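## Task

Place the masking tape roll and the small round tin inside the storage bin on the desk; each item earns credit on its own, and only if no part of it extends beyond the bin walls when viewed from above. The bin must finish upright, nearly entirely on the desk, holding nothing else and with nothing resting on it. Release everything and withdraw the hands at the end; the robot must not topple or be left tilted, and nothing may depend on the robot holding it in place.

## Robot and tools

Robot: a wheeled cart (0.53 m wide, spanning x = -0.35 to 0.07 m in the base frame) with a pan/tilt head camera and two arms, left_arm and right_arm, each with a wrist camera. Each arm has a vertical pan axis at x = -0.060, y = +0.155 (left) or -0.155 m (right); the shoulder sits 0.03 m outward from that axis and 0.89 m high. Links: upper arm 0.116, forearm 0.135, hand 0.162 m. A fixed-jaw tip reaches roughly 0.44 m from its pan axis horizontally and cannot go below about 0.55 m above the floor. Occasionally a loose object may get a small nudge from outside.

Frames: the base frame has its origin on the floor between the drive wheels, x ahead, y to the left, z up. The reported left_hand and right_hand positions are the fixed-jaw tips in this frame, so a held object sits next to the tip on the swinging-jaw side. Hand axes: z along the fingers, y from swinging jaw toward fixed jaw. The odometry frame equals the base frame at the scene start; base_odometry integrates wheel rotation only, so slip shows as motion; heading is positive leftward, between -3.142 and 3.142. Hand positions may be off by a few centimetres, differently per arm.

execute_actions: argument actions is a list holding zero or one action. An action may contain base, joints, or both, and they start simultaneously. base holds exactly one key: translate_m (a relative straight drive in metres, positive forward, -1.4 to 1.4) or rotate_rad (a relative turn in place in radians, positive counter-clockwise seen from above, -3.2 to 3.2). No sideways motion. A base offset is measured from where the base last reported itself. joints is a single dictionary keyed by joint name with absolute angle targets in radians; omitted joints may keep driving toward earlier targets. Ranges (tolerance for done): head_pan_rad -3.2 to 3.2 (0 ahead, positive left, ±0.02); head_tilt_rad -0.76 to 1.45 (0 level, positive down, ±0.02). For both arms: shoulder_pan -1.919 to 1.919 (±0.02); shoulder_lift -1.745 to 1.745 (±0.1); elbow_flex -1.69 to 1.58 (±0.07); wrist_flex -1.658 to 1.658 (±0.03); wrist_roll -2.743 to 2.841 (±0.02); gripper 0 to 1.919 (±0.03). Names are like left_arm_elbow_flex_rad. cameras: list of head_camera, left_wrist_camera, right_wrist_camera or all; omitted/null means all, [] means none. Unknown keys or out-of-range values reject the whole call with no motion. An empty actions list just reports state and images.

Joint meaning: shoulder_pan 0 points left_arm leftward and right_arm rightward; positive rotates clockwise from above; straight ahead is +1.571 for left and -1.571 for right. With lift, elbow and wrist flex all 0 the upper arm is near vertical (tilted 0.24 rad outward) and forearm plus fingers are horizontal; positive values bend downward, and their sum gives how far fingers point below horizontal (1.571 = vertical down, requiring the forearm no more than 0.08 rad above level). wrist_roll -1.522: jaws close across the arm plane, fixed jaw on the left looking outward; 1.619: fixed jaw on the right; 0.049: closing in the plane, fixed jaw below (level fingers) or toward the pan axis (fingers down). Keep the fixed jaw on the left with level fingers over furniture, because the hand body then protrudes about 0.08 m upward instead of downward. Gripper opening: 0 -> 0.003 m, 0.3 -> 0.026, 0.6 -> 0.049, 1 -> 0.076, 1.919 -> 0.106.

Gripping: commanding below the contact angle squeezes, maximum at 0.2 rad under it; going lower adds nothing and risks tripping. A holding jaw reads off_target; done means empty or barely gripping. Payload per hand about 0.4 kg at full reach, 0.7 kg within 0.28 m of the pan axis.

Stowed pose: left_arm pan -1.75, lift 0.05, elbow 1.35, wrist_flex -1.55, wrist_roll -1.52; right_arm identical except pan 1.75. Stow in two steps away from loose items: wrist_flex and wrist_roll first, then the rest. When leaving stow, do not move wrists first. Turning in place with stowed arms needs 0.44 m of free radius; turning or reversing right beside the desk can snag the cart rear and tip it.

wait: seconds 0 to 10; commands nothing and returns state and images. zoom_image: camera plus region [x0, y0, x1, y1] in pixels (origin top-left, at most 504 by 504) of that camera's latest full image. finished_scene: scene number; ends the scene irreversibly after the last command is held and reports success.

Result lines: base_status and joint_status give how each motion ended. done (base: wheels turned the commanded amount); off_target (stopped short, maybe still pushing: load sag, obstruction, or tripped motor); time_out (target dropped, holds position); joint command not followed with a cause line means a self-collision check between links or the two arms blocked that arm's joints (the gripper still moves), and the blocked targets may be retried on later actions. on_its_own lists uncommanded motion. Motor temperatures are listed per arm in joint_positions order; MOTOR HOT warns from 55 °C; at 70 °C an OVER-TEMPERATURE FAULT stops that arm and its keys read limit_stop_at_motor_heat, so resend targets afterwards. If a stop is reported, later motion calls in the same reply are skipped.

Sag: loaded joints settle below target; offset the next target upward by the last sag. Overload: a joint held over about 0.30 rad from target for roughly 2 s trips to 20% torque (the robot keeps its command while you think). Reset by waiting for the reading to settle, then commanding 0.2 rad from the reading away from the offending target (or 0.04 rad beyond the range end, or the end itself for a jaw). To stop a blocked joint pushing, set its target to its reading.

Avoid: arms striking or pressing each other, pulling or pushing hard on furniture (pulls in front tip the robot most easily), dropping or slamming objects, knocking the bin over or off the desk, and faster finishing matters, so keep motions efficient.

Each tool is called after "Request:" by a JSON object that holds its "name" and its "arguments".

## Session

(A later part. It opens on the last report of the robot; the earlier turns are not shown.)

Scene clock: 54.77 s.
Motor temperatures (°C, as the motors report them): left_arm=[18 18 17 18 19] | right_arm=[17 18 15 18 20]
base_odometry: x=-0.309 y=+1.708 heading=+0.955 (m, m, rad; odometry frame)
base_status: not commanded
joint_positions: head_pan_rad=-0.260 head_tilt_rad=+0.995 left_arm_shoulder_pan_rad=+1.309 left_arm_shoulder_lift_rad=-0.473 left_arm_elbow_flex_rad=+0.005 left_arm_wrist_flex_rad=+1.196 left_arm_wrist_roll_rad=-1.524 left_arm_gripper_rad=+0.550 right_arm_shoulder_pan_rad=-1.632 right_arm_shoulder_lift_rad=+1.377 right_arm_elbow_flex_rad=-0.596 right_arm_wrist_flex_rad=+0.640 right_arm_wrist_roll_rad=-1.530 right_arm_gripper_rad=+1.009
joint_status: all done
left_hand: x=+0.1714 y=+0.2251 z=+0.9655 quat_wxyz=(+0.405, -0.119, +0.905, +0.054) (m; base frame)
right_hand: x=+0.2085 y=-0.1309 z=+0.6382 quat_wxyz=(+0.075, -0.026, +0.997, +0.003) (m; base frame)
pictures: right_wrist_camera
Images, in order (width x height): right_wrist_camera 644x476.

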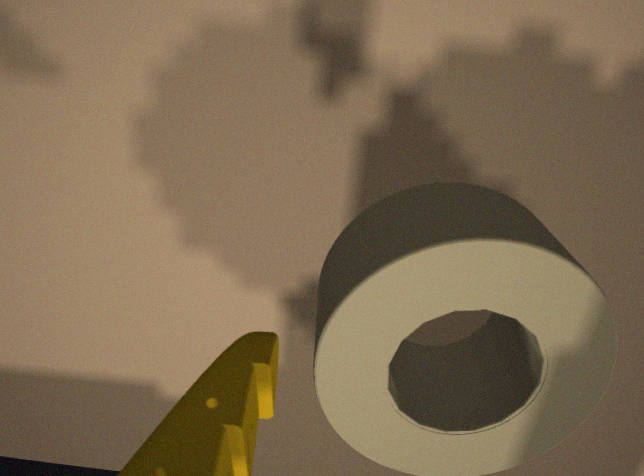

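Request:
{"name": "execute_actions", "arguments": {"actions": [{"joints":{"right_arm_shoulder_lift_rad":1.54,"right_arm_elbow_flex_rad":-0.86,"right_arm_wrist_flex_rad":0.72}}], "cameras": ["right_wrist_camera"]}}

Request:
{"name": "execute_actions", "arguments": {"actions": [{"joints":{"right_arm_shoulder_pan_rad":-1.61,"right_arm_gripper_rad":0.42}}], "cameras": ["right_wrist_camera","head_camera"]}}

Scene clock: 55.87 s.
Motor temperatures (°C, as the motors report them): left_arm=[18 18 17 18 19] | right_arm=[17 18 15 18 20]
base_odometry: x=-0.309 y=+1.708 heading=+0.955 (m, m, rad; odometry frame)
base_status: not commanded
joint_positions: head_pan_rad=-0.260 head_tilt_rad=+0.995 left_arm_shoulder_pan_rad=+1.309 left_arm_shoulder_lift_rad=-0.473 left_arm_elbow_flex_rad=+0.005 left_arm_wrist_flex_rad=+1.196 left_arm_wrist_roll_rad=-1.524 left_arm_gripper_rad=+0.550 right_arm_shoulder_pan_rad=-1.632 right_arm_shoulder_lift_rad=+1.560 right_arm_elbow_flex_rad=-0.829 right_arm_wrist_flex_rad=+0.713 right_arm_wrist_roll_rad=-1.530 right_arm_gripper_rad=+1.009
joint_status: all done
left_hand: x=+0.1714 y=+0.2251 z=+0.9655 quat_wxyz=(+0.405, -0.119, +0.905, +0.054) (m; base frame)
right_hand: x=+0.2066 y=-0.1310 z=+0.6219 quat_wxyz=(+0.064, -0.026, +0.998, +0.002) (m; base frame)
pictures: right_wrist_camera
Images, in order (width x height): right_wrist_camera 644x476.

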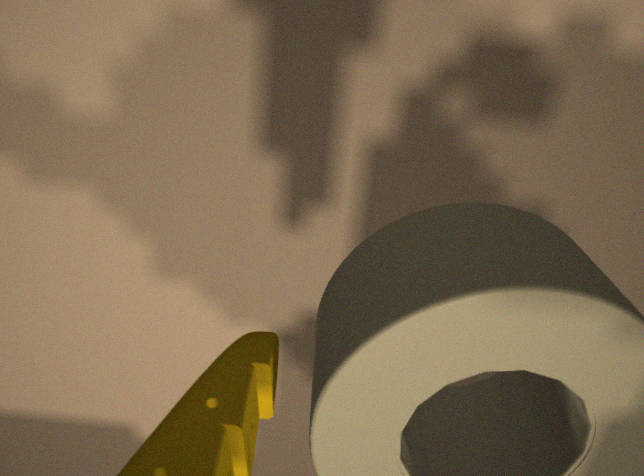

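Scene clock: 56.70 s.
Motor temperatures (°C, as the motors report them): left_arm=[18 18 17 18 19] | right_arm=[17 18 15 18 20]
base_odometry: x=-0.309 y=+1.708 heading=+0.955 (m, m, rad; odometry frame)
base_status: not commanded
joint_positions: head_pan_rad=-0.260 head_tilt_rad=+0.995 left_arm_shoulder_pan_rad=+1.309 left_arm_shoulder_lift_rad=-0.473 left_arm_elbow_flex_rad=+0.005 left_arm_wrist_flex_rad=+1.196 left_arm_wrist_roll_rad=-1.524 left_arm_gripper_rad=+0.550 right_arm_shoulder_pan_rad=-1.615 right_arm_shoulder_lift_rad=+1.560 right_arm_elbow_flex_rad=-0.832 right_arm_wrist_flex_rad=+0.714 right_arm_wrist_roll_rad=-1.530 right_arm_gripper_rad=+0.605
joint_status: right_arm_gripper_rad off_target (ended at +0.605, target +0.420); the others done
left_hand: x=+0.1714 y=+0.2251 z=+0.9655 quat_wxyz=(+0.405, -0.119, +0.905, +0.054) (m; base frame)
right_hand: x=+0.2075 y=-0.1355 z=+0.6222 quat_wxyz=(+0.065, -0.018, +0.998, +0.002) (m; base frame)
pictures: head_camera, right_wrist_camera
Images, in order (width x height): head_camera 644x476, right_wrist_camera 644x476.

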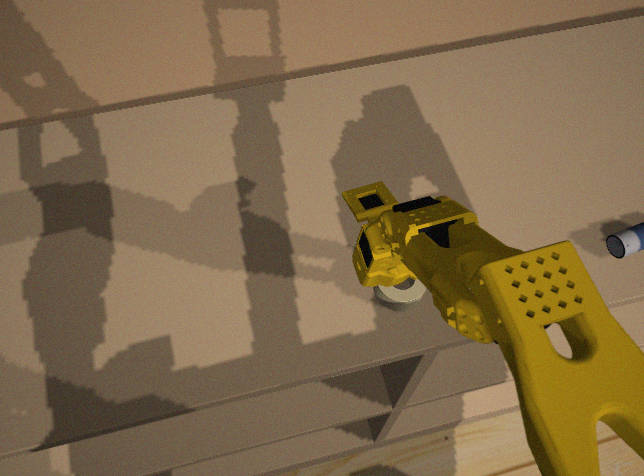

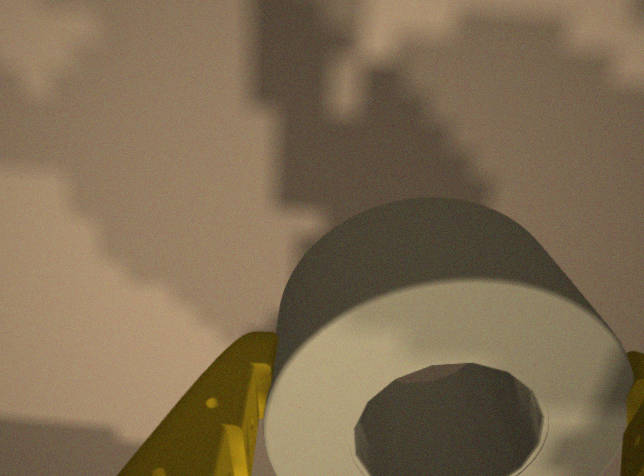

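Request:
{"name": "execute_actions", "arguments": {"actions": [{"joints":{"right_arm_gripper_rad":0.8,"right_arm_shoulder_pan_rad":-1.635,"right_arm_shoulder_lift_rad":1.572}}], "cameras": ["right_wrist_camera"]}}

Request:
{"name": "execute_actions", "arguments": {"actions": [{"joints":{"right_arm_gripper_rad":0.42}}], "cameras": ["right_wrist_camera"]}}

Scene clock: 57.60 s.
Motor temperatures (°C, as the motors report them): left_arm=[18 18 17 18 19] | right_arm=[17 18 15 18 20]
base_odometry: x=-0.309 y=+1.708 heading=+0.955 (m, m, rad; odometry frame)
base_status: not commanded
joint_positions: head_pan_rad=-0.260 head_tilt_rad=+0.995 left_arm_shoulder_pan_rad=+1.309 left_arm_shoulder_lift_rad=-0.473 left_arm_elbow_flex_rad=+0.005 left_arm_wrist_flex_rad=+1.196 left_arm_wrist_roll_rad=-1.524 left_arm_gripper_rad=+0.550 right_arm_shoulder_pan_rad=-1.629 right_arm_shoulder_lift_rad=+1.593 right_arm_elbow_flex_rad=-0.845 right_arm_wrist_flex_rad=+0.714 right_arm_wrist_roll_rad=-1.530 right_arm_gripper_rad=+0.790
joint_status: all done
left_hand: x=+0.1714 y=+0.2251 z=+0.9655 quat_wxyz=(+0.405, -0.119, +0.905, +0.054) (m; base frame)
right_hand: x=+0.2009 y=-0.1322 z=+0.6158 quat_wxyz=(+0.054, -0.025, +0.998, +0.002) (m; base frame)
pictures: right_wrist_camera
Images, in order (width x height): right_wrist_camera 644x476.

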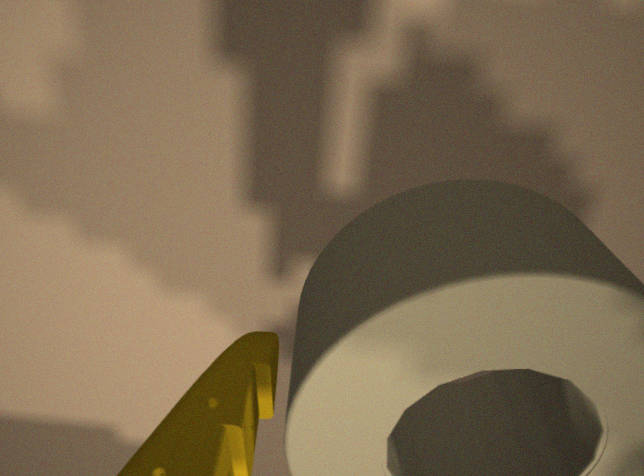

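Scene clock: 58.33 s.
Motor temperatures (°C, as the motors report them): left_arm=[18 18 17 18 19] | right_arm=[17 18 15 18 20]
base_odometry: x=-0.309 y=+1.708 heading=+0.955 (m, m, rad; odometry frame)
base_status: not commanded
joint_positions: head_pan_rad=-0.260 head_tilt_rad=+0.995 left_arm_shoulder_pan_rad=+1.309 left_arm_shoulder_lift_rad=-0.473 left_arm_elbow_flex_rad=+0.005 left_arm_wrist_flex_rad=+1.196 left_arm_wrist_roll_rad=-1.524 left_arm_gripper_rad=+0.550 right_arm_shoulder_pan_rad=-1.629 right_arm_shoulder_lift_rad=+1.593 right_arm_elbow_flex_rad=-0.845 right_arm_wrist_flex_rad=+0.714 right_arm_wrist_roll_rad=-1.530 right_arm_gripper_rad=+0.638
joint_status: right_arm_gripper_rad off_target (ended at +0.638, target +0.420)
left_hand: x=+0.1714 y=+0.2251 z=+0.9655 quat_wxyz=(+0.405, -0.119, +0.905, +0.054) (m; base frame)
right_hand: x=+0.2009 y=-0.1322 z=+0.6158 quat_wxyz=(+0.054, -0.025, +0.998, +0.002) (m; base frame)
pictures: right_wrist_camera
Images, in order (width x height): right_wrist_camera 644x476.

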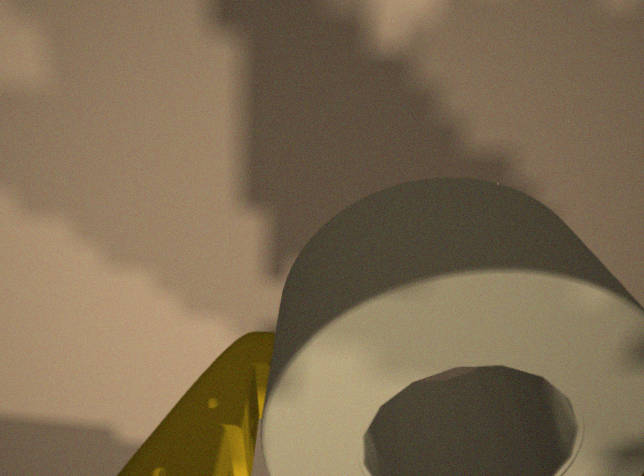

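Request:
{"name": "execute_actions", "arguments": {"actions": [{"base":{"translate_m":-1.4},"joints":{"right_arm_gripper_rad":0.45,"right_arm_shoulder_lift_rad":-0.3,"right_arm_elbow_flex_rad":-0.4,"right_arm_wrist_flex_rad":1.3,"right_arm_shoulder_pan_rad":-1.3,"left_arm_shoulder_lift_rad":0.1,"left_arm_elbow_flex_rad":-0.5,"left_arm_shoulder_pan_rad":1.5,"head_pan_rad":1.8,"head_tilt_rad":0.5}}], "cameras": ["head_camera","right_wrist_camera"]}}

Scene clock: 66.33 s.
Motor temperatures (°C, as the motors report them): left_arm=[18 18 17 18 19] | right_arm=[17 18 15 18 20]
base_odometry: x=-1.116 y=+0.564 heading=+0.957 (m, m, rad; odometry frame)
base_status: done
joint_positions: head_pan_rad=+1.790 head_tilt_rad=+0.514 left_arm_shoulder_pan_rad=+1.491 left_arm_shoulder_lift_rad=+0.114 left_arm_elbow_flex_rad=-0.458 left_arm_wrist_flex_rad=+1.196 left_arm_wrist_roll_rad=-1.524 left_arm_gripper_rad=+0.550 right_arm_shoulder_pan_rad=-1.306 right_arm_shoulder_lift_rad=-0.267 right_arm_elbow_flex_rad=-0.398 right_arm_wrist_flex_rad=+1.299 right_arm_wrist_roll_rad=-1.530 right_arm_gripper_rad=+0.638
joint_status: right_arm_gripper_rad off_target (ended at +0.638, target +0.450); the others done
left_hand: x=+0.2402 y=+0.1867 z=+0.9321 quat_wxyz=(+0.351, -0.037, +0.935, +0.014) (m; base frame)
right_hand: x=+0.1929 y=-0.2154 z=+1.0023 quat_wxyz=(+0.448, +0.121, +0.884, -0.058) (m; base frame)
pictures: head_camera, right_wrist_camera
Images, in order (width x height): head_camera 644x476, right_wrist_camera 644x476.

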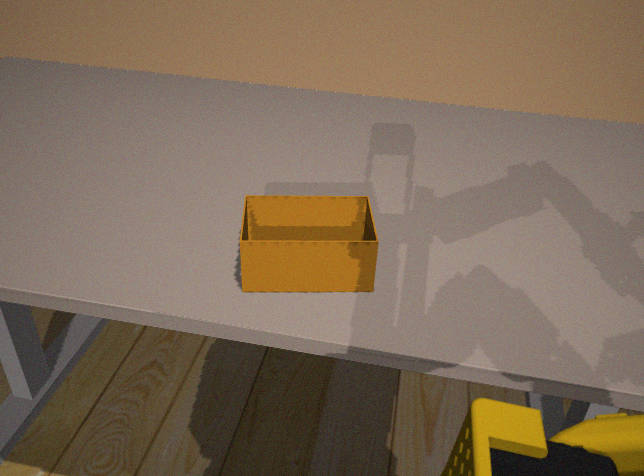

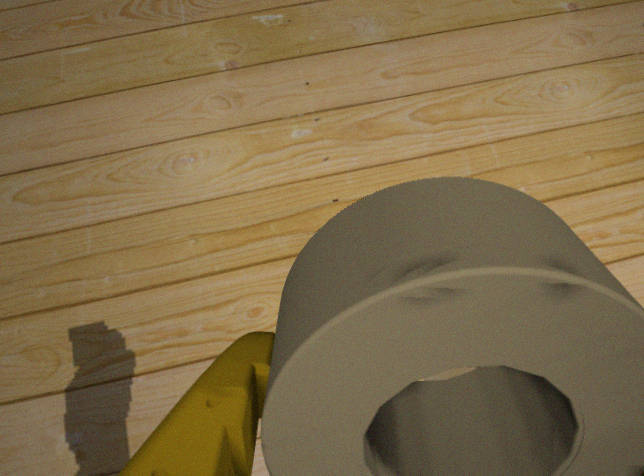

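Request:
{"name": "execute_actions", "arguments": {"actions": [{"base":{"translate_m":-0.22},"joints":{"left_arm_shoulder_pan_rad":1.3}}], "cameras": []}}

Request:
{"name": "execute_actions", "arguments": {"actions": [{"base":{"rotate_rad":1.57},"joints":{"head_pan_rad":-0.01,"head_tilt_rad":0.6}}], "cameras": ["head_camera"]}}

Scene clock: 68.50 s.
Motor temperatures (°C, as the motors report them): left_arm=[18 18 17 18 19] | right_arm=[17 18 15 18 20]
base_odometry: x=-1.242 y=+0.384 heading=+0.958 (m, m, rad; odometry frame)
base_status: done
joint_positions: head_pan_rad=+1.790 head_tilt_rad=+0.514 left_arm_shoulder_pan_rad=+1.310 left_arm_shoulder_lift_rad=+0.114 left_arm_elbow_flex_rad=-0.458 left_arm_wrist_flex_rad=+1.196 left_arm_wrist_roll_rad=-1.524 left_arm_gripper_rad=+0.550 right_arm_shoulder_pan_rad=-1.306 right_arm_shoulder_lift_rad=-0.269 right_arm_elbow_flex_rad=-0.397 right_arm_wrist_flex_rad=+1.299 right_arm_wrist_roll_rad=-1.530 right_arm_gripper_rad=+0.638
joint_status: all done
left_hand: x=+0.2296 y=+0.2403 z=+0.9321 quat_wxyz=(+0.349, -0.121, +0.928, +0.046) (m; base frame)
right_hand: x=+0.1927 y=-0.2154 z=+1.0023 quat_wxyz=(+0.448, +0.121, +0.884, -0.058) (m; base frame)
pictures: none
No camera images: the call's "cameras" was empty. Leave "cameras" out to get every camera's image.

Scene clock: 71.17 s.
Motor temperatures (°C, as the motors report them): left_arm=[18 18 17 18 19] | right_arm=[17 18 15 18 20]
base_odometry: x=-1.243 y=+0.384 heading=+2.527 (m, m, rad; odometry frame)
base_status: done
joint_positions: head_pan_rad=+0.000 head_tilt_rad=+0.594 left_arm_shoulder_pan_rad=+1.309 left_arm_shoulder_lift_rad=+0.114 left_arm_elbow_flex_rad=-0.458 left_arm_wrist_flex_rad=+1.196 left_arm_wrist_roll_rad=-1.524 left_arm_gripper_rad=+0.550 right_arm_shoulder_pan_rad=-1.305 right_arm_shoulder_lift_rad=-0.269 right_arm_elbow_flex_rad=-0.397 right_arm_wrist_flex_rad=+1.299 right_arm_wrist_roll_rad=-1.530 right_arm_gripper_rad=+0.638
joint_status: all done
left_hand: x=+0.2295 y=+0.2407 z=+0.9321 quat_wxyz=(+0.349, -0.122, +0.928, +0.046) (m; base frame)
right_hand: x=+0.1926 y=-0.2158 z=+1.0023 quat_wxyz=(+0.448, +0.122, +0.884, -0.058) (m; base frame)
pictures: head_camera
Images, in order (width x height): head_camera 644x476.

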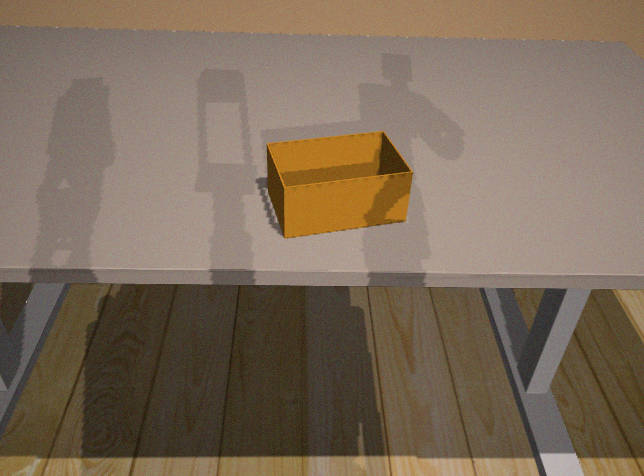

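Request:
{"name": "execute_actions", "arguments": {"actions": [{"base":{"translate_m":0.39},"joints":{"head_tilt_rad":0.9,"right_arm_shoulder_pan_rad":-1.9,"right_arm_shoulder_lift_rad":0.6,"right_arm_elbow_flex_rad":-0.86,"right_arm_wrist_flex_rad":1.16}}], "cameras": ["head_camera","right_wrist_camera"]}}

Scene clock: 74.20 s.
Motor temperatures (°C, as the motors report them): left_arm=[18 18 17 18 19] | right_arm=[17 18 15 18 20]
base_odometry: x=-1.562 y=+0.608 heading=+2.528 (m, m, rad; odometry frame)
base_status: done
joint_positions: head_pan_rad=+0.000 head_tilt_rad=+0.895 left_arm_shoulder_pan_rad=+1.309 left_arm_shoulder_lift_rad=+0.114 left_arm_elbow_flex_rad=-0.458 left_arm_wrist_flex_rad=+1.196 left_arm_wrist_roll_rad=-1.524 left_arm_gripper_rad=+0.550 right_arm_shoulder_pan_rad=-1.882 right_arm_shoulder_lift_rad=+0.627 right_arm_elbow_flex_rad=-0.819 right_arm_wrist_flex_rad=+1.174 right_arm_wrist_roll_rad=-1.530 right_arm_gripper_rad=+0.638
joint_status: all done
joint sent to its limit — the command would take right_arm_shoulder_pan_rad past its lower limit, so that joint was sent only as far as its limit.
left_hand: x=+0.2295 y=+0.2407 z=+0.9321 quat_wxyz=(+0.349, -0.122, +0.928, +0.046) (m; base frame)
right_hand: x=+0.2608 y=-0.0438 z=+0.8659 quat_wxyz=(+0.286, -0.144, +0.946, +0.046) (m; base frame)
pictures: head_camera, right_wrist_camera
Images, in order (width x height): head_camera 644x476, right_wrist_camera 644x476.

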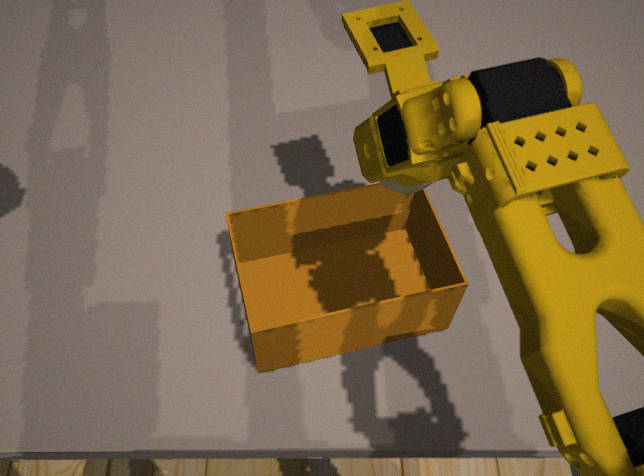

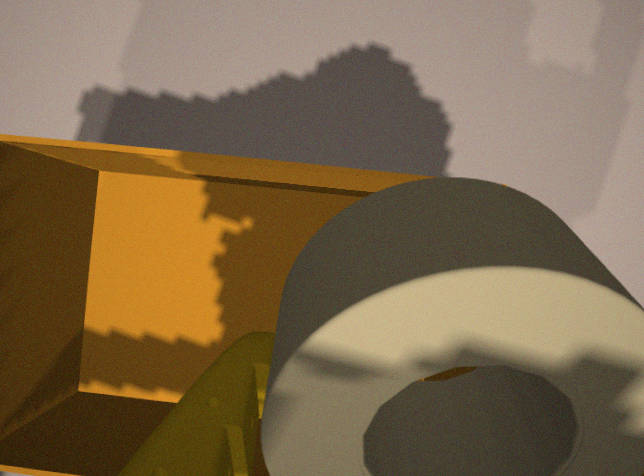

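Request:
{"name": "execute_actions", "arguments": {"actions": [{"joints":{"right_arm_shoulder_pan_rad":-1.882,"right_arm_wrist_flex_rad":1.39,"right_arm_wrist_roll_rad":-0.05}}], "cameras": ["head_camera","right_wrist_camera"]}}

Scene clock: 76.57 s.
Motor temperatures (°C, as the motors report them): left_arm=[18 18 17 18 19] | right_arm=[17 18 15 18 20]
base_odometry: x=-1.562 y=+0.608 heading=+2.528 (m, m, rad; odometry frame)
base_status: not commanded
joint_positions: head_pan_rad=+0.000 head_tilt_rad=+0.895 left_arm_shoulder_pan_rad=+1.309 left_arm_shoulder_lift_rad=+0.114 left_arm_elbow_flex_rad=-0.458 left_arm_wrist_flex_rad=+1.196 left_arm_wrist_roll_rad=-1.524 left_arm_gripper_rad=+0.550 right_arm_shoulder_pan_rad=-1.882 right_arm_shoulder_lift_rad=+0.627 right_arm_elbow_flex_rad=-0.820 right_arm_wrist_flex_rad=+1.384 right_arm_wrist_roll_rad=-0.059 right_arm_gripper_rad=+0.638
joint_status: all done
left_hand: x=+0.2295 y=+0.2407 z=+0.9321 quat_wxyz=(+0.349, -0.122, +0.928, +0.046) (m; base frame)
right_hand: x=+0.2280 y=-0.0620 z=+0.8477 quat_wxyz=(+0.158, -0.761, +0.620, -0.103) (m; base frame)
pictures: head_camera, right_wrist_camera
Images, in order (width x height): head_camera 644x476, right_wrist_camera 644x476.

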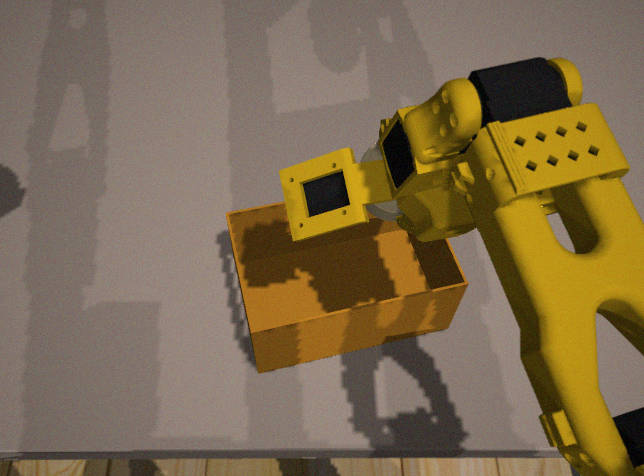

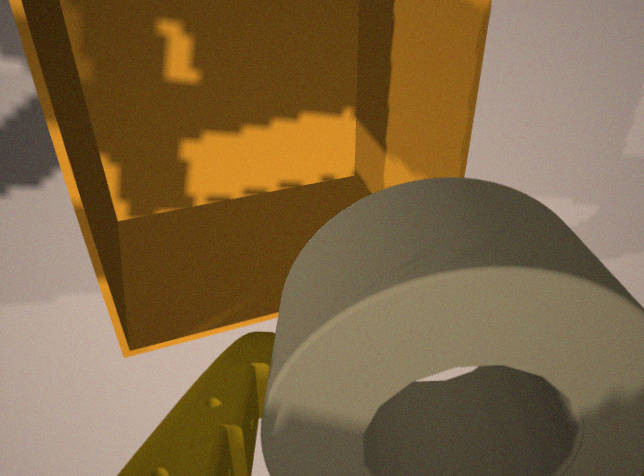

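Descend partway.

Request:
{"name": "execute_actions", "arguments": {"actions": [{"joints":{"right_arm_shoulder_lift_rad":0.76,"right_arm_elbow_flex_rad":-0.56,"right_arm_wrist_flex_rad":1.0}}], "cameras": ["head_camera","right_wrist_camera"]}}

Scene clock: 77.73 s.
Motor temperatures (°C, as the motors report them): left_arm=[18 18 17 18 19] | right_arm=[17 18 15 18 20]
base_odometry: x=-1.562 y=+0.608 heading=+2.528 (m, m, rad; odometry frame)
base_status: not commanded
joint_positions: head_pan_rad=+0.000 head_tilt_rad=+0.895 left_arm_shoulder_pan_rad=+1.309 left_arm_shoulder_lift_rad=+0.114 left_arm_elbow_flex_rad=-0.458 left_arm_wrist_flex_rad=+1.196 left_arm_wrist_roll_rad=-1.524 left_arm_gripper_rad=+0.550 right_arm_shoulder_pan_rad=-1.882 right_arm_shoulder_lift_rad=+0.788 right_arm_elbow_flex_rad=-0.558 right_arm_wrist_flex_rad=+1.013 right_arm_wrist_roll_rad=-0.059 right_arm_gripper_rad=+0.638
joint_status: all done
left_hand: x=+0.2295 y=+0.2407 z=+0.9321 quat_wxyz=(+0.349, -0.122, +0.928, +0.046) (m; base frame)
right_hand: x=+0.2318 y=-0.0608 z=+0.7733 quat_wxyz=(+0.137, -0.765, +0.623, -0.089) (m; base frame)
pictures: head_camera, right_wrist_camera
Images, in order (width x height): head_camera 644x476, right_wrist_camera 644x476.

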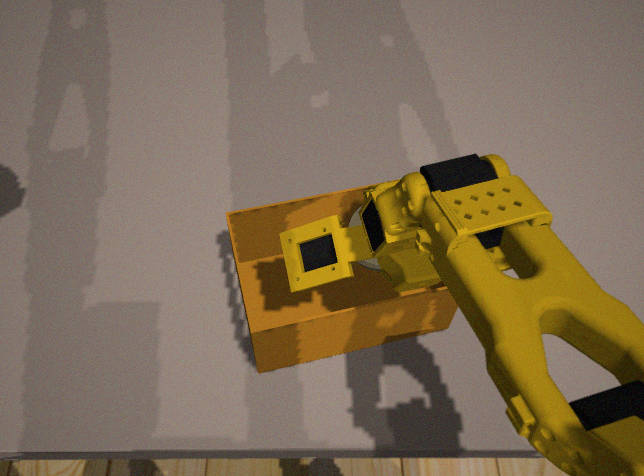

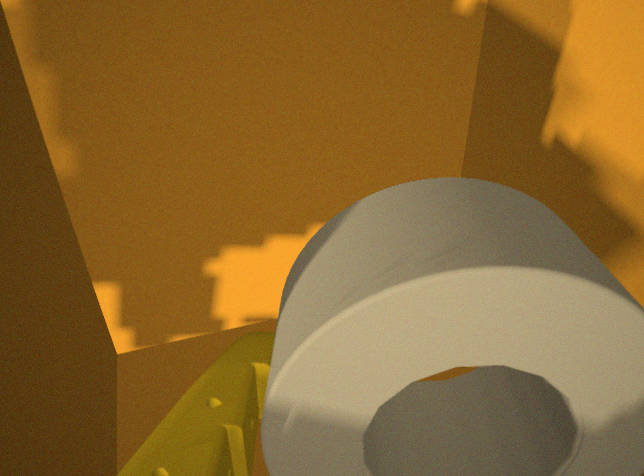

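Request:
{"name": "execute_actions", "arguments": {"actions": [{"joints":{"right_arm_shoulder_lift_rad":0.87,"right_arm_elbow_flex_rad":-0.52,"right_arm_wrist_flex_rad":0.875}}], "cameras": ["head_camera","right_wrist_camera"]}}

Request:
{"name": "execute_actions", "arguments": {"actions": [{"joints":{"right_arm_gripper_rad":0.8}}], "cameras": ["right_wrist_camera"]}}

Request:
{"name": "execute_actions", "arguments": {"actions": [{"joints":{"right_arm_shoulder_lift_rad":0.55,"right_arm_elbow_flex_rad":-0.82,"right_arm_wrist_flex_rad":1.4,"left_arm_wrist_roll_rad":-2.55,"left_arm_shoulder_lift_rad":0.6,"left_arm_elbow_flex_rad":-0.87,"left_arm_wrist_flex_rad":1.25}}], "cameras": ["head_camera"]}}

Scene clock: 78.83 s.
Motor temperatures (°C, as the motors report them): left_arm=[18 18 17 18 19] | right_arm=[17 18 15 18 20]
base_odometry: x=-1.562 y=+0.608 heading=+2.528 (m, m, rad; odometry frame)
base_status: not commanded
joint_positions: head_pan_rad=+0.000 head_tilt_rad=+0.895 left_arm_shoulder_pan_rad=+1.309 left_arm_shoulder_lift_rad=+0.114 left_arm_elbow_flex_rad=-0.458 left_arm_wrist_flex_rad=+1.196 left_arm_wrist_roll_rad=-1.524 left_arm_gripper_rad=+0.550 right_arm_shoulder_pan_rad=-1.882 right_arm_shoulder_lift_rad=+0.897 right_arm_elbow_flex_rad=-0.516 right_arm_wrist_flex_rad=+0.887 right_arm_wrist_roll_rad=-0.059 right_arm_gripper_rad=+0.637
joint_status: all done
left_hand: x=+0.2295 y=+0.2407 z=+0.9321 quat_wxyz=(+0.349, -0.122, +0.928, +0.046) (m; base frame)
right_hand: x=+0.2287 y=-0.0618 z=+0.7415 quat_wxyz=(+0.126, -0.766, +0.624, -0.082) (m; base frame)
pictures: head_camera, right_wrist_camera
Images, in order (width x height): head_camera 644x476, right_wrist_camera 644x476.

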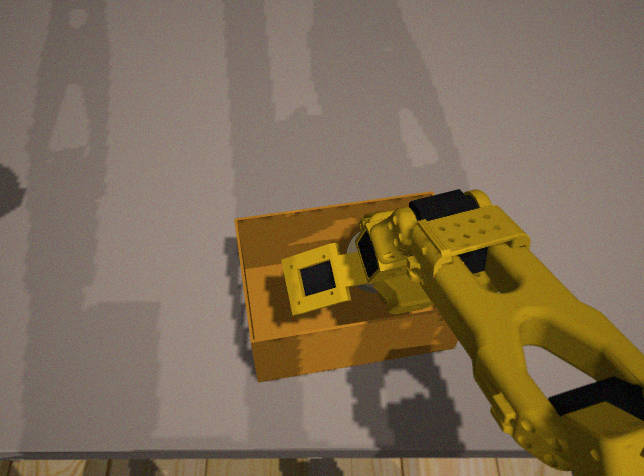

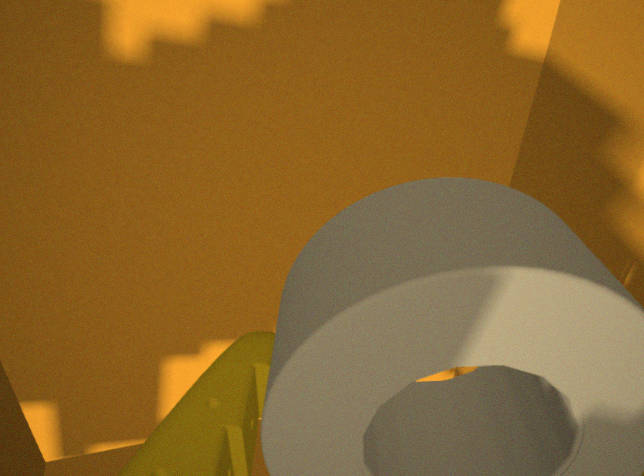

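Scene clock: 79.60 s.
Motor temperatures (°C, as the motors report them): left_arm=[18 18 17 18 19] | right_arm=[17 18 15 18 20]
base_odometry: x=-1.562 y=+0.608 heading=+2.528 (m, m, rad; odometry frame)
base_status: not commanded
joint_positions: head_pan_rad=+0.000 head_tilt_rad=+0.895 left_arm_shoulder_pan_rad=+1.309 left_arm_shoulder_lift_rad=+0.114 left_arm_elbow_flex_rad=-0.458 left_arm_wrist_flex_rad=+1.196 left_arm_wrist_roll_rad=-1.524 left_arm_gripper_rad=+0.550 right_arm_shoulder_pan_rad=-1.882 right_arm_shoulder_lift_rad=+0.888 right_arm_elbow_flex_rad=-0.516 right_arm_wrist_flex_rad=+0.887 right_arm_wrist_roll_rad=-0.059 right_arm_gripper_rad=+0.767
joint_status: right_arm_gripper_rad off_target (ended at +0.767, target +0.800)
left_hand: x=+0.2295 y=+0.2407 z=+0.9321 quat_wxyz=(+0.349, -0.122, +0.928, +0.046) (m; base frame)
right_hand: x=+0.2300 y=-0.0613 z=+0.7440 quat_wxyz=(+0.130, -0.766, +0.624, -0.085) (m; base frame)
pictures: right_wrist_camera
Images, in order (width x height): right_wrist_camera 644x476.

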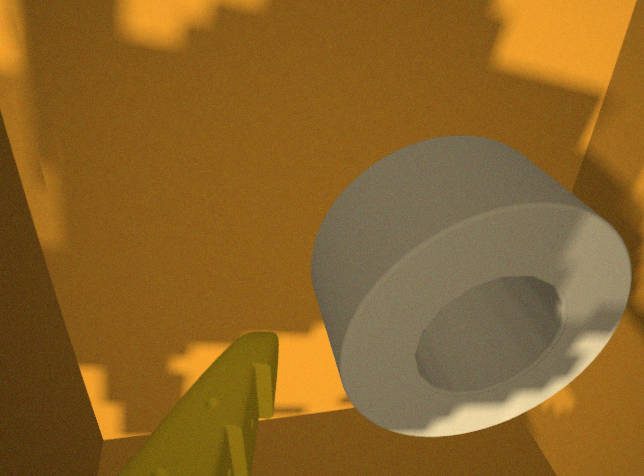

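Scene clock: 81.17 s.
Motor temperatures (°C, as the motors report them): left_arm=[18 18 17 18 19] | right_arm=[17 18 15 18 20]
base_odometry: x=-1.562 y=+0.608 heading=+2.528 (m, m, rad; odometry frame)
base_status: not commanded
joint_positions: head_pan_rad=+0.000 head_tilt_rad=+0.895 left_arm_shoulder_pan_rad=+1.309 left_arm_shoulder_lift_rad=+0.622 left_arm_elbow_flex_rad=-0.828 left_arm_wrist_flex_rad=+1.246 left_arm_wrist_roll_rad=-2.544 left_arm_gripper_rad=+0.550 right_arm_shoulder_pan_rad=-1.882 right_arm_shoulder_lift_rad=+0.605 right_arm_elbow_flex_rad=-0.783 right_arm_wrist_flex_rad=+1.395 right_arm_wrist_roll_rad=-0.059 right_arm_gripper_rad=+0.791
joint_status: all done
left_hand: x=+0.2642 y=+0.2463 z=+0.8668 quat_wxyz=(+0.210, +0.358, +0.896, +0.157) (m; base frame)
right_hand: x=+0.2231 y=-0.0636 z=+0.8463 quat_wxyz=(+0.147, -0.763, +0.622, -0.096) (m; base frame)
pictures: head_camera
Images, in order (width x height): head_camera 644x476.

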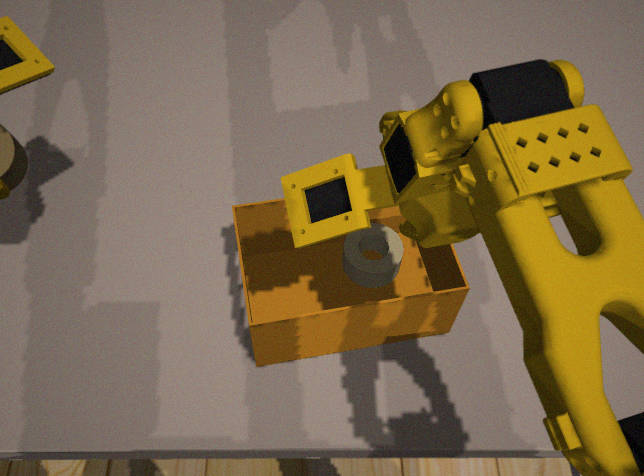

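Request:
{"name": "execute_actions", "arguments": {"actions": [{"joints":{"right_arm_shoulder_pan_rad":-1.0,"right_arm_shoulder_lift_rad":0.0,"left_arm_wrist_roll_rad":-2.3,"left_arm_shoulder_pan_rad":1.919,"left_arm_wrist_flex_rad":1.28}}], "cameras": ["head_camera","left_wrist_camera"]}}

Scene clock: 82.87 s.
Motor temperatures (°C, as the motors report them): left_arm=[18 18 17 18 19] | right_arm=[17 18 15 18 20]
base_odometry: x=-1.562 y=+0.608 heading=+2.528 (m, m, rad; odometry frame)
base_status: not commanded
joint_positions: head_pan_rad=+0.000 head_tilt_rad=+0.895 left_arm_shoulder_pan_rad=+1.911 left_arm_shoulder_lift_rad=+0.622 left_arm_elbow_flex_rad=-0.828 left_arm_wrist_flex_rad=+1.275 left_arm_wrist_roll_rad=-2.309 left_arm_gripper_rad=+0.550 right_arm_shoulder_pan_rad=-1.006 right_arm_shoulder_lift_rad=+0.039 right_arm_elbow_flex_rad=-0.789 right_arm_wrist_flex_rad=+1.397 right_arm_wrist_roll_rad=-0.059 right_arm_gripper_rad=+0.791
joint_status: all done
left_hand: x=+0.2546 y=+0.0494 z=+0.8638 quat_wxyz=(+0.242, +0.518, +0.819, +0.055) (m; base frame)
right_hand: x=+0.1779 y=-0.3053 z=+0.9981 quat_wxyz=(+0.236, -0.389, +0.806, -0.378) (m; base frame)
pictures: head_camera, left_wrist_camera
Images, in order (width x height): head_camera 644x476, left_wrist_camera 644x476.

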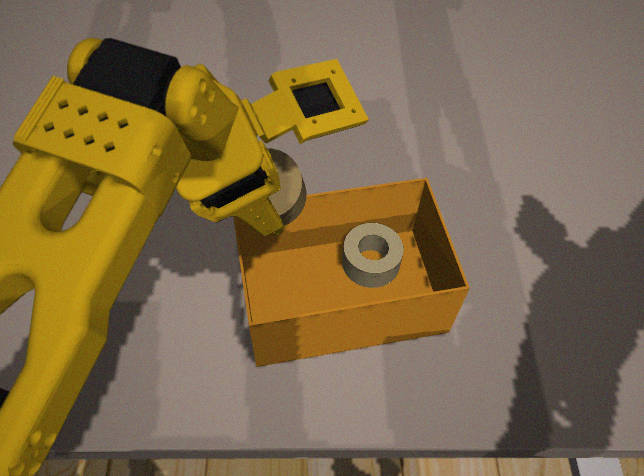

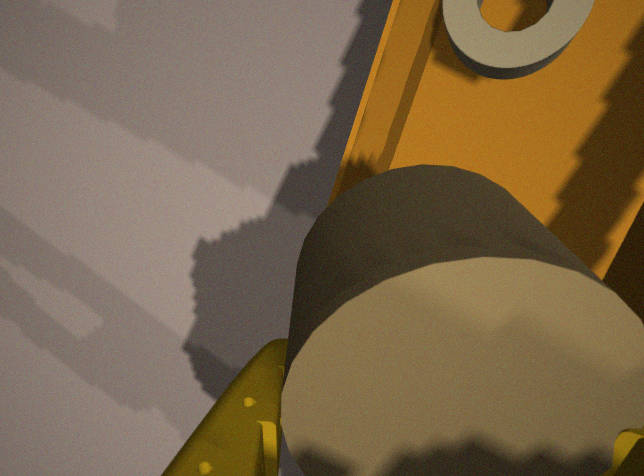

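Request:
{"name": "execute_actions", "arguments": {"actions": [{"base":{"translate_m":-0.025},"joints":{"left_arm_wrist_flex_rad":1.14}}], "cameras": []}}

Request:
{"name": "execute_actions", "arguments": {"actions": [{"base":{"rotate_rad":-0.08},"joints":{"left_arm_shoulder_lift_rad":0.68,"left_arm_elbow_flex_rad":-0.81,"left_arm_wrist_flex_rad":1.06,"left_arm_wrist_roll_rad":-2.4}}], "cameras": ["head_camera","left_wrist_camera"]}}

Scene clock: 83.90 s.
Motor temperatures (°C, as the motors report them): left_arm=[18 18 17 18 19] | right_arm=[17 18 15 18 20]
base_odometry: x=-1.541 y=+0.593 heading=+2.528 (m, m, rad; odometry frame)
base_status: done
joint_positions: head_pan_rad=+0.000 head_tilt_rad=+0.895 left_arm_shoulder_pan_rad=+1.911 left_arm_shoulder_lift_rad=+0.624 left_arm_elbow_flex_rad=-0.828 left_arm_wrist_flex_rad=+1.155 left_arm_wrist_roll_rad=-2.309 left_arm_gripper_rad=+0.550 right_arm_shoulder_pan_rad=-1.004 right_arm_shoulder_lift_rad=+0.035 right_arm_elbow_flex_rad=-0.789 right_arm_wrist_flex_rad=+1.398 right_arm_wrist_roll_rad=-0.059 right_arm_gripper_rad=+0.791
joint_status: all done
left_hand: x=+0.2695 y=+0.0441 z=+0.8741 quat_wxyz=(+0.298, +0.509, +0.805, +0.068) (m; base frame)
right_hand: x=+0.1771 y=-0.3053 z=+0.9991 quat_wxyz=(+0.236, -0.388, +0.806, -0.380) (m; base frame)
pictures: none
No camera images: the call's "cameras" was empty. Leave "cameras" out to get every camera's image.

Scene clock: 84.63 s.
Motor temperatures (°C, as the motors report them): left_arm=[18 18 17 18 19] | right_arm=[17 18 15 18 20]
base_odometry: x=-1.541 y=+0.594 heading=+2.447 (m, m, rad; odometry frame)
base_status: done
joint_positions: head_pan_rad=+0.000 head_tilt_rad=+0.895 left_arm_shoulder_pan_rad=+1.913 left_arm_shoulder_lift_rad=+0.705 left_arm_elbow_flex_rad=-0.804 left_arm_wrist_flex_rad=+1.075 left_arm_wrist_roll_rad=-2.393 left_arm_gripper_rad=+0.550 right_arm_shoulder_pan_rad=-1.004 right_arm_shoulder_lift_rad=+0.035 right_arm_elbow_flex_rad=-0.789 right_arm_wrist_flex_rad=+1.398 right_arm_wrist_roll_rad=-0.059 right_arm_gripper_rad=+0.791
joint_status: all done
left_hand: x=+0.2744 y=+0.0413 z=+0.8504 quat_wxyz=(+0.283, +0.545, +0.786, +0.077) (m; base frame)
right_hand: x=+0.1771 y=-0.3053 z=+0.9991 quat_wxyz=(+0.236, -0.388, +0.806, -0.380) (m; base frame)
pictures: head_camera, left_wrist_camera
Images, in order (width x height): head_camera 644x476, left_wrist_camera 644x476.

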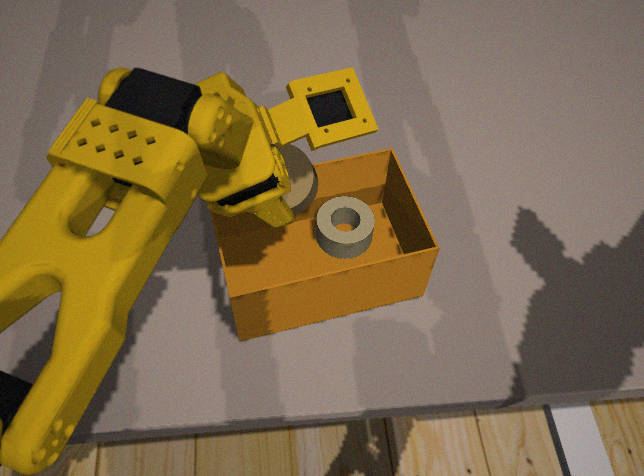

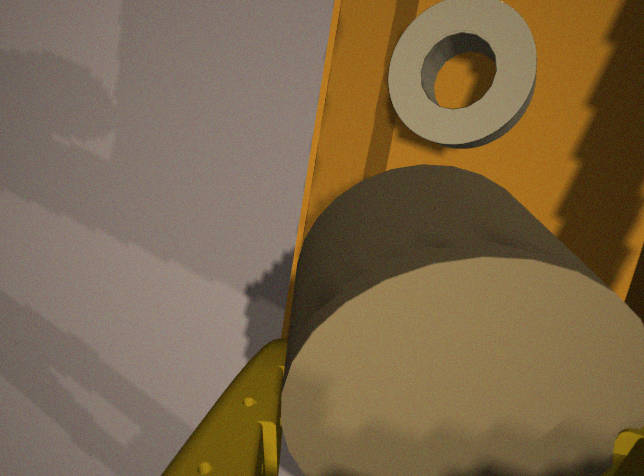

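Request:
{"name": "execute_actions", "arguments": {"actions": [{"joints":{"left_arm_shoulder_pan_rad":1.885,"left_arm_shoulder_lift_rad":0.92,"left_arm_elbow_flex_rad":-0.745,"left_arm_wrist_flex_rad":0.88}}], "cameras": ["head_camera","left_wrist_camera"]}}

Scene clock: 85.67 s.
Motor temperatures (°C, as the motors report them): left_arm=[18 18 17 18 19] | right_arm=[17 18 15 18 20]
base_odometry: x=-1.541 y=+0.594 heading=+2.447 (m, m, rad; odometry frame)
base_status: not commanded
joint_positions: head_pan_rad=+0.000 head_tilt_rad=+0.895 left_arm_shoulder_pan_rad=+1.894 left_arm_shoulder_lift_rad=+0.947 left_arm_elbow_flex_rad=-0.739 left_arm_wrist_flex_rad=+0.893 left_arm_wrist_roll_rad=-2.393 left_arm_gripper_rad=+0.550 right_arm_shoulder_pan_rad=-1.004 right_arm_shoulder_lift_rad=+0.035 right_arm_elbow_flex_rad=-0.789 right_arm_wrist_flex_rad=+1.398 right_arm_wrist_roll_rad=-0.059 right_arm_gripper_rad=+0.791
joint_status: all done
left_hand: x=+0.2726 y=+0.0488 z=+0.7738 quat_wxyz=(+0.224, +0.547, +0.804, +0.063) (m; base frame)
right_hand: x=+0.1771 y=-0.3053 z=+0.9991 quat_wxyz=(+0.236, -0.388, +0.806, -0.380) (m; base frame)
pictures: head_camera, left_wrist_camera
Images, in order (width x height): head_camera 644x476, left_wrist_camera 644x476.

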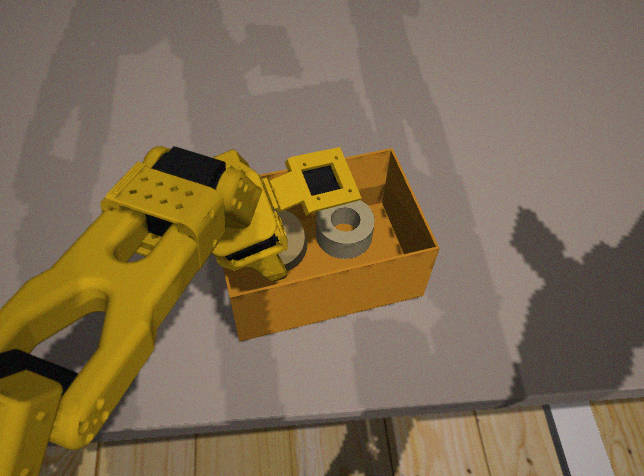

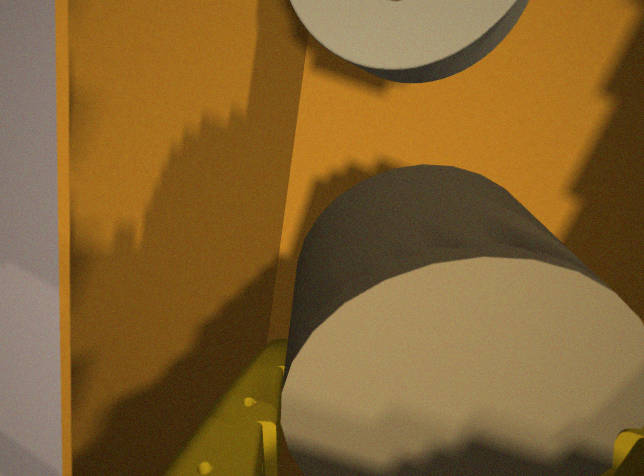

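Request:
{"name": "execute_actions", "arguments": {"actions": [{"joints":{"left_arm_shoulder_lift_rad":0.935,"left_arm_gripper_rad":0.72}}], "cameras": ["left_wrist_camera"]}}

Request:
{"name": "execute_actions", "arguments": {"actions": [{"joints":{"left_arm_shoulder_lift_rad":0.55,"left_arm_elbow_flex_rad":-0.8,"left_arm_wrist_flex_rad":1.17}}], "cameras": ["head_camera"]}}

Request:
{"name": "execute_actions", "arguments": {"actions": [{"base":{"translate_m":-0.25},"joints":{"left_arm_shoulder_lift_rad":-0.5,"left_arm_elbow_flex_rad":0,"left_arm_shoulder_pan_rad":1.3,"head_tilt_rad":0.75}}], "cameras": ["head_camera"]}}

Scene clock: 86.60 s.
Motor temperatures (°C, as the motors report them): left_arm=[18 18 17 18 19] | right_arm=[17 18 15 18 20]
base_odometry: x=-1.541 y=+0.594 heading=+2.447 (m, m, rad; odometry frame)
base_status: not commanded
joint_positions: head_pan_rad=+0.000 head_tilt_rad=+0.895 left_arm_shoulder_pan_rad=+1.893 left_arm_shoulder_lift_rad=+0.959 left_arm_elbow_flex_rad=-0.739 left_arm_wrist_flex_rad=+0.893 left_arm_wrist_roll_rad=-2.393 left_arm_gripper_rad=+0.711 right_arm_shoulder_pan_rad=-1.004 right_arm_shoulder_lift_rad=+0.035 right_arm_elbow_flex_rad=-0.789 right_arm_wrist_flex_rad=+1.398 right_arm_wrist_roll_rad=-0.059 right_arm_gripper_rad=+0.791
joint_status: all done
left_hand: x=+0.2714 y=+0.0498 z=+0.7699 quat_wxyz=(+0.218, +0.547, +0.806, +0.062) (m; base frame)
right_hand: x=+0.1771 y=-0.3053 z=+0.9991 quat_wxyz=(+0.236, -0.388, +0.806, -0.380) (m; base frame)
pictures: left_wrist_camera
Images, in order (width x height): left_wrist_camera 644x476.

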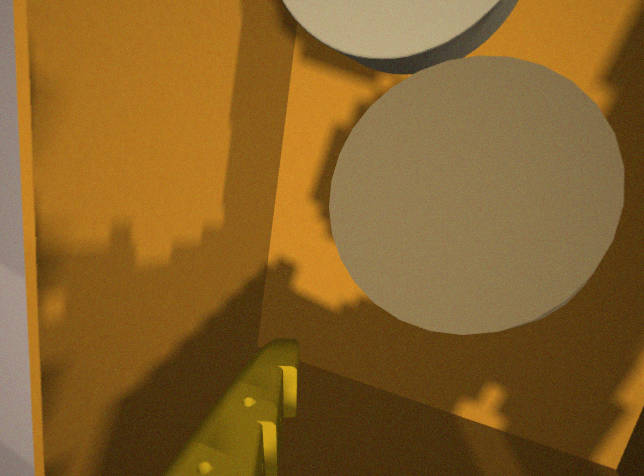

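Scene clock: 87.60 s.
Motor temperatures (°C, as the motors report them): left_arm=[18 18 17 18 19] | right_arm=[17 18 15 18 20]
base_odometry: x=-1.541 y=+0.594 heading=+2.447 (m, m, rad; odometry frame)
base_status: not commanded
joint_positions: head_pan_rad=+0.000 head_tilt_rad=+0.895 left_arm_shoulder_pan_rad=+1.893 left_arm_shoulder_lift_rad=+0.608 left_arm_elbow_flex_rad=-0.762 left_arm_wrist_flex_rad=+1.164 left_arm_wrist_roll_rad=-2.393 left_arm_gripper_rad=+0.712 right_arm_shoulder_pan_rad=-1.004 right_arm_shoulder_lift_rad=+0.035 right_arm_elbow_flex_rad=-0.789 right_arm_wrist_flex_rad=+1.398 right_arm_wrist_roll_rad=-0.059 right_arm_gripper_rad=+0.791
joint_status: all done
left_hand: x=+0.2646 y=+0.0520 z=+0.8634 quat_wxyz=(+0.266, +0.540, +0.795, +0.075) (m; base frame)
right_hand: x=+0.1771 y=-0.3053 z=+0.9991 quat_wxyz=(+0.236, -0.388, +0.806, -0.380) (m; base frame)
pictures: head_camera
Images, in order (width x height): head_camera 644x476.

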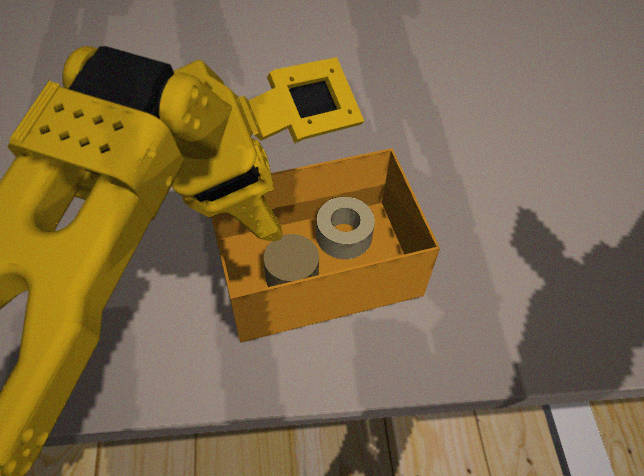

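Scene clock: 89.63 s.
Motor temperatures (°C, as the motors report them): left_arm=[18 18 17 18 19] | right_arm=[17 18 15 18 20]
base_odometry: x=-1.349 y=+0.433 heading=+2.445 (m, m, rad; odometry frame)
base_status: done
joint_positions: head_pan_rad=+0.000 head_tilt_rad=+0.764 left_arm_shoulder_pan_rad=+1.309 left_arm_shoulder_lift_rad=-0.475 left_arm_elbow_flex_rad=+0.003 left_arm_wrist_flex_rad=+1.166 left_arm_wrist_roll_rad=-2.393 left_arm_gripper_rad=+0.712 right_arm_shoulder_pan_rad=-1.004 right_arm_shoulder_lift_rad=+0.035 right_arm_elbow_flex_rad=-0.789 right_arm_wrist_flex_rad=+1.398 right_arm_wrist_roll_rad=-0.059 right_arm_gripper_rad=+0.791
joint_status: all done
left_hand: x=+0.1790 y=+0.2244 z=+0.9746 quat_wxyz=(+0.358, +0.272, +0.864, +0.228) (m; base frame)
right_hand: x=+0.1771 y=-0.3053 z=+0.9991 quat_wxyz=(+0.236, -0.388, +0.806, -0.380) (m; base frame)
pictures: head_camera
Images, in order (width x height): head_camera 644x476.

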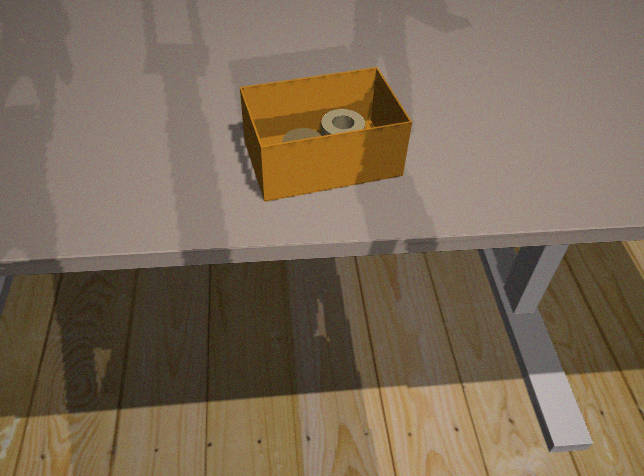

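Request:
{"name": "finished_scene", "arguments": {"scene": 2}}

The scene is finished: the task was done.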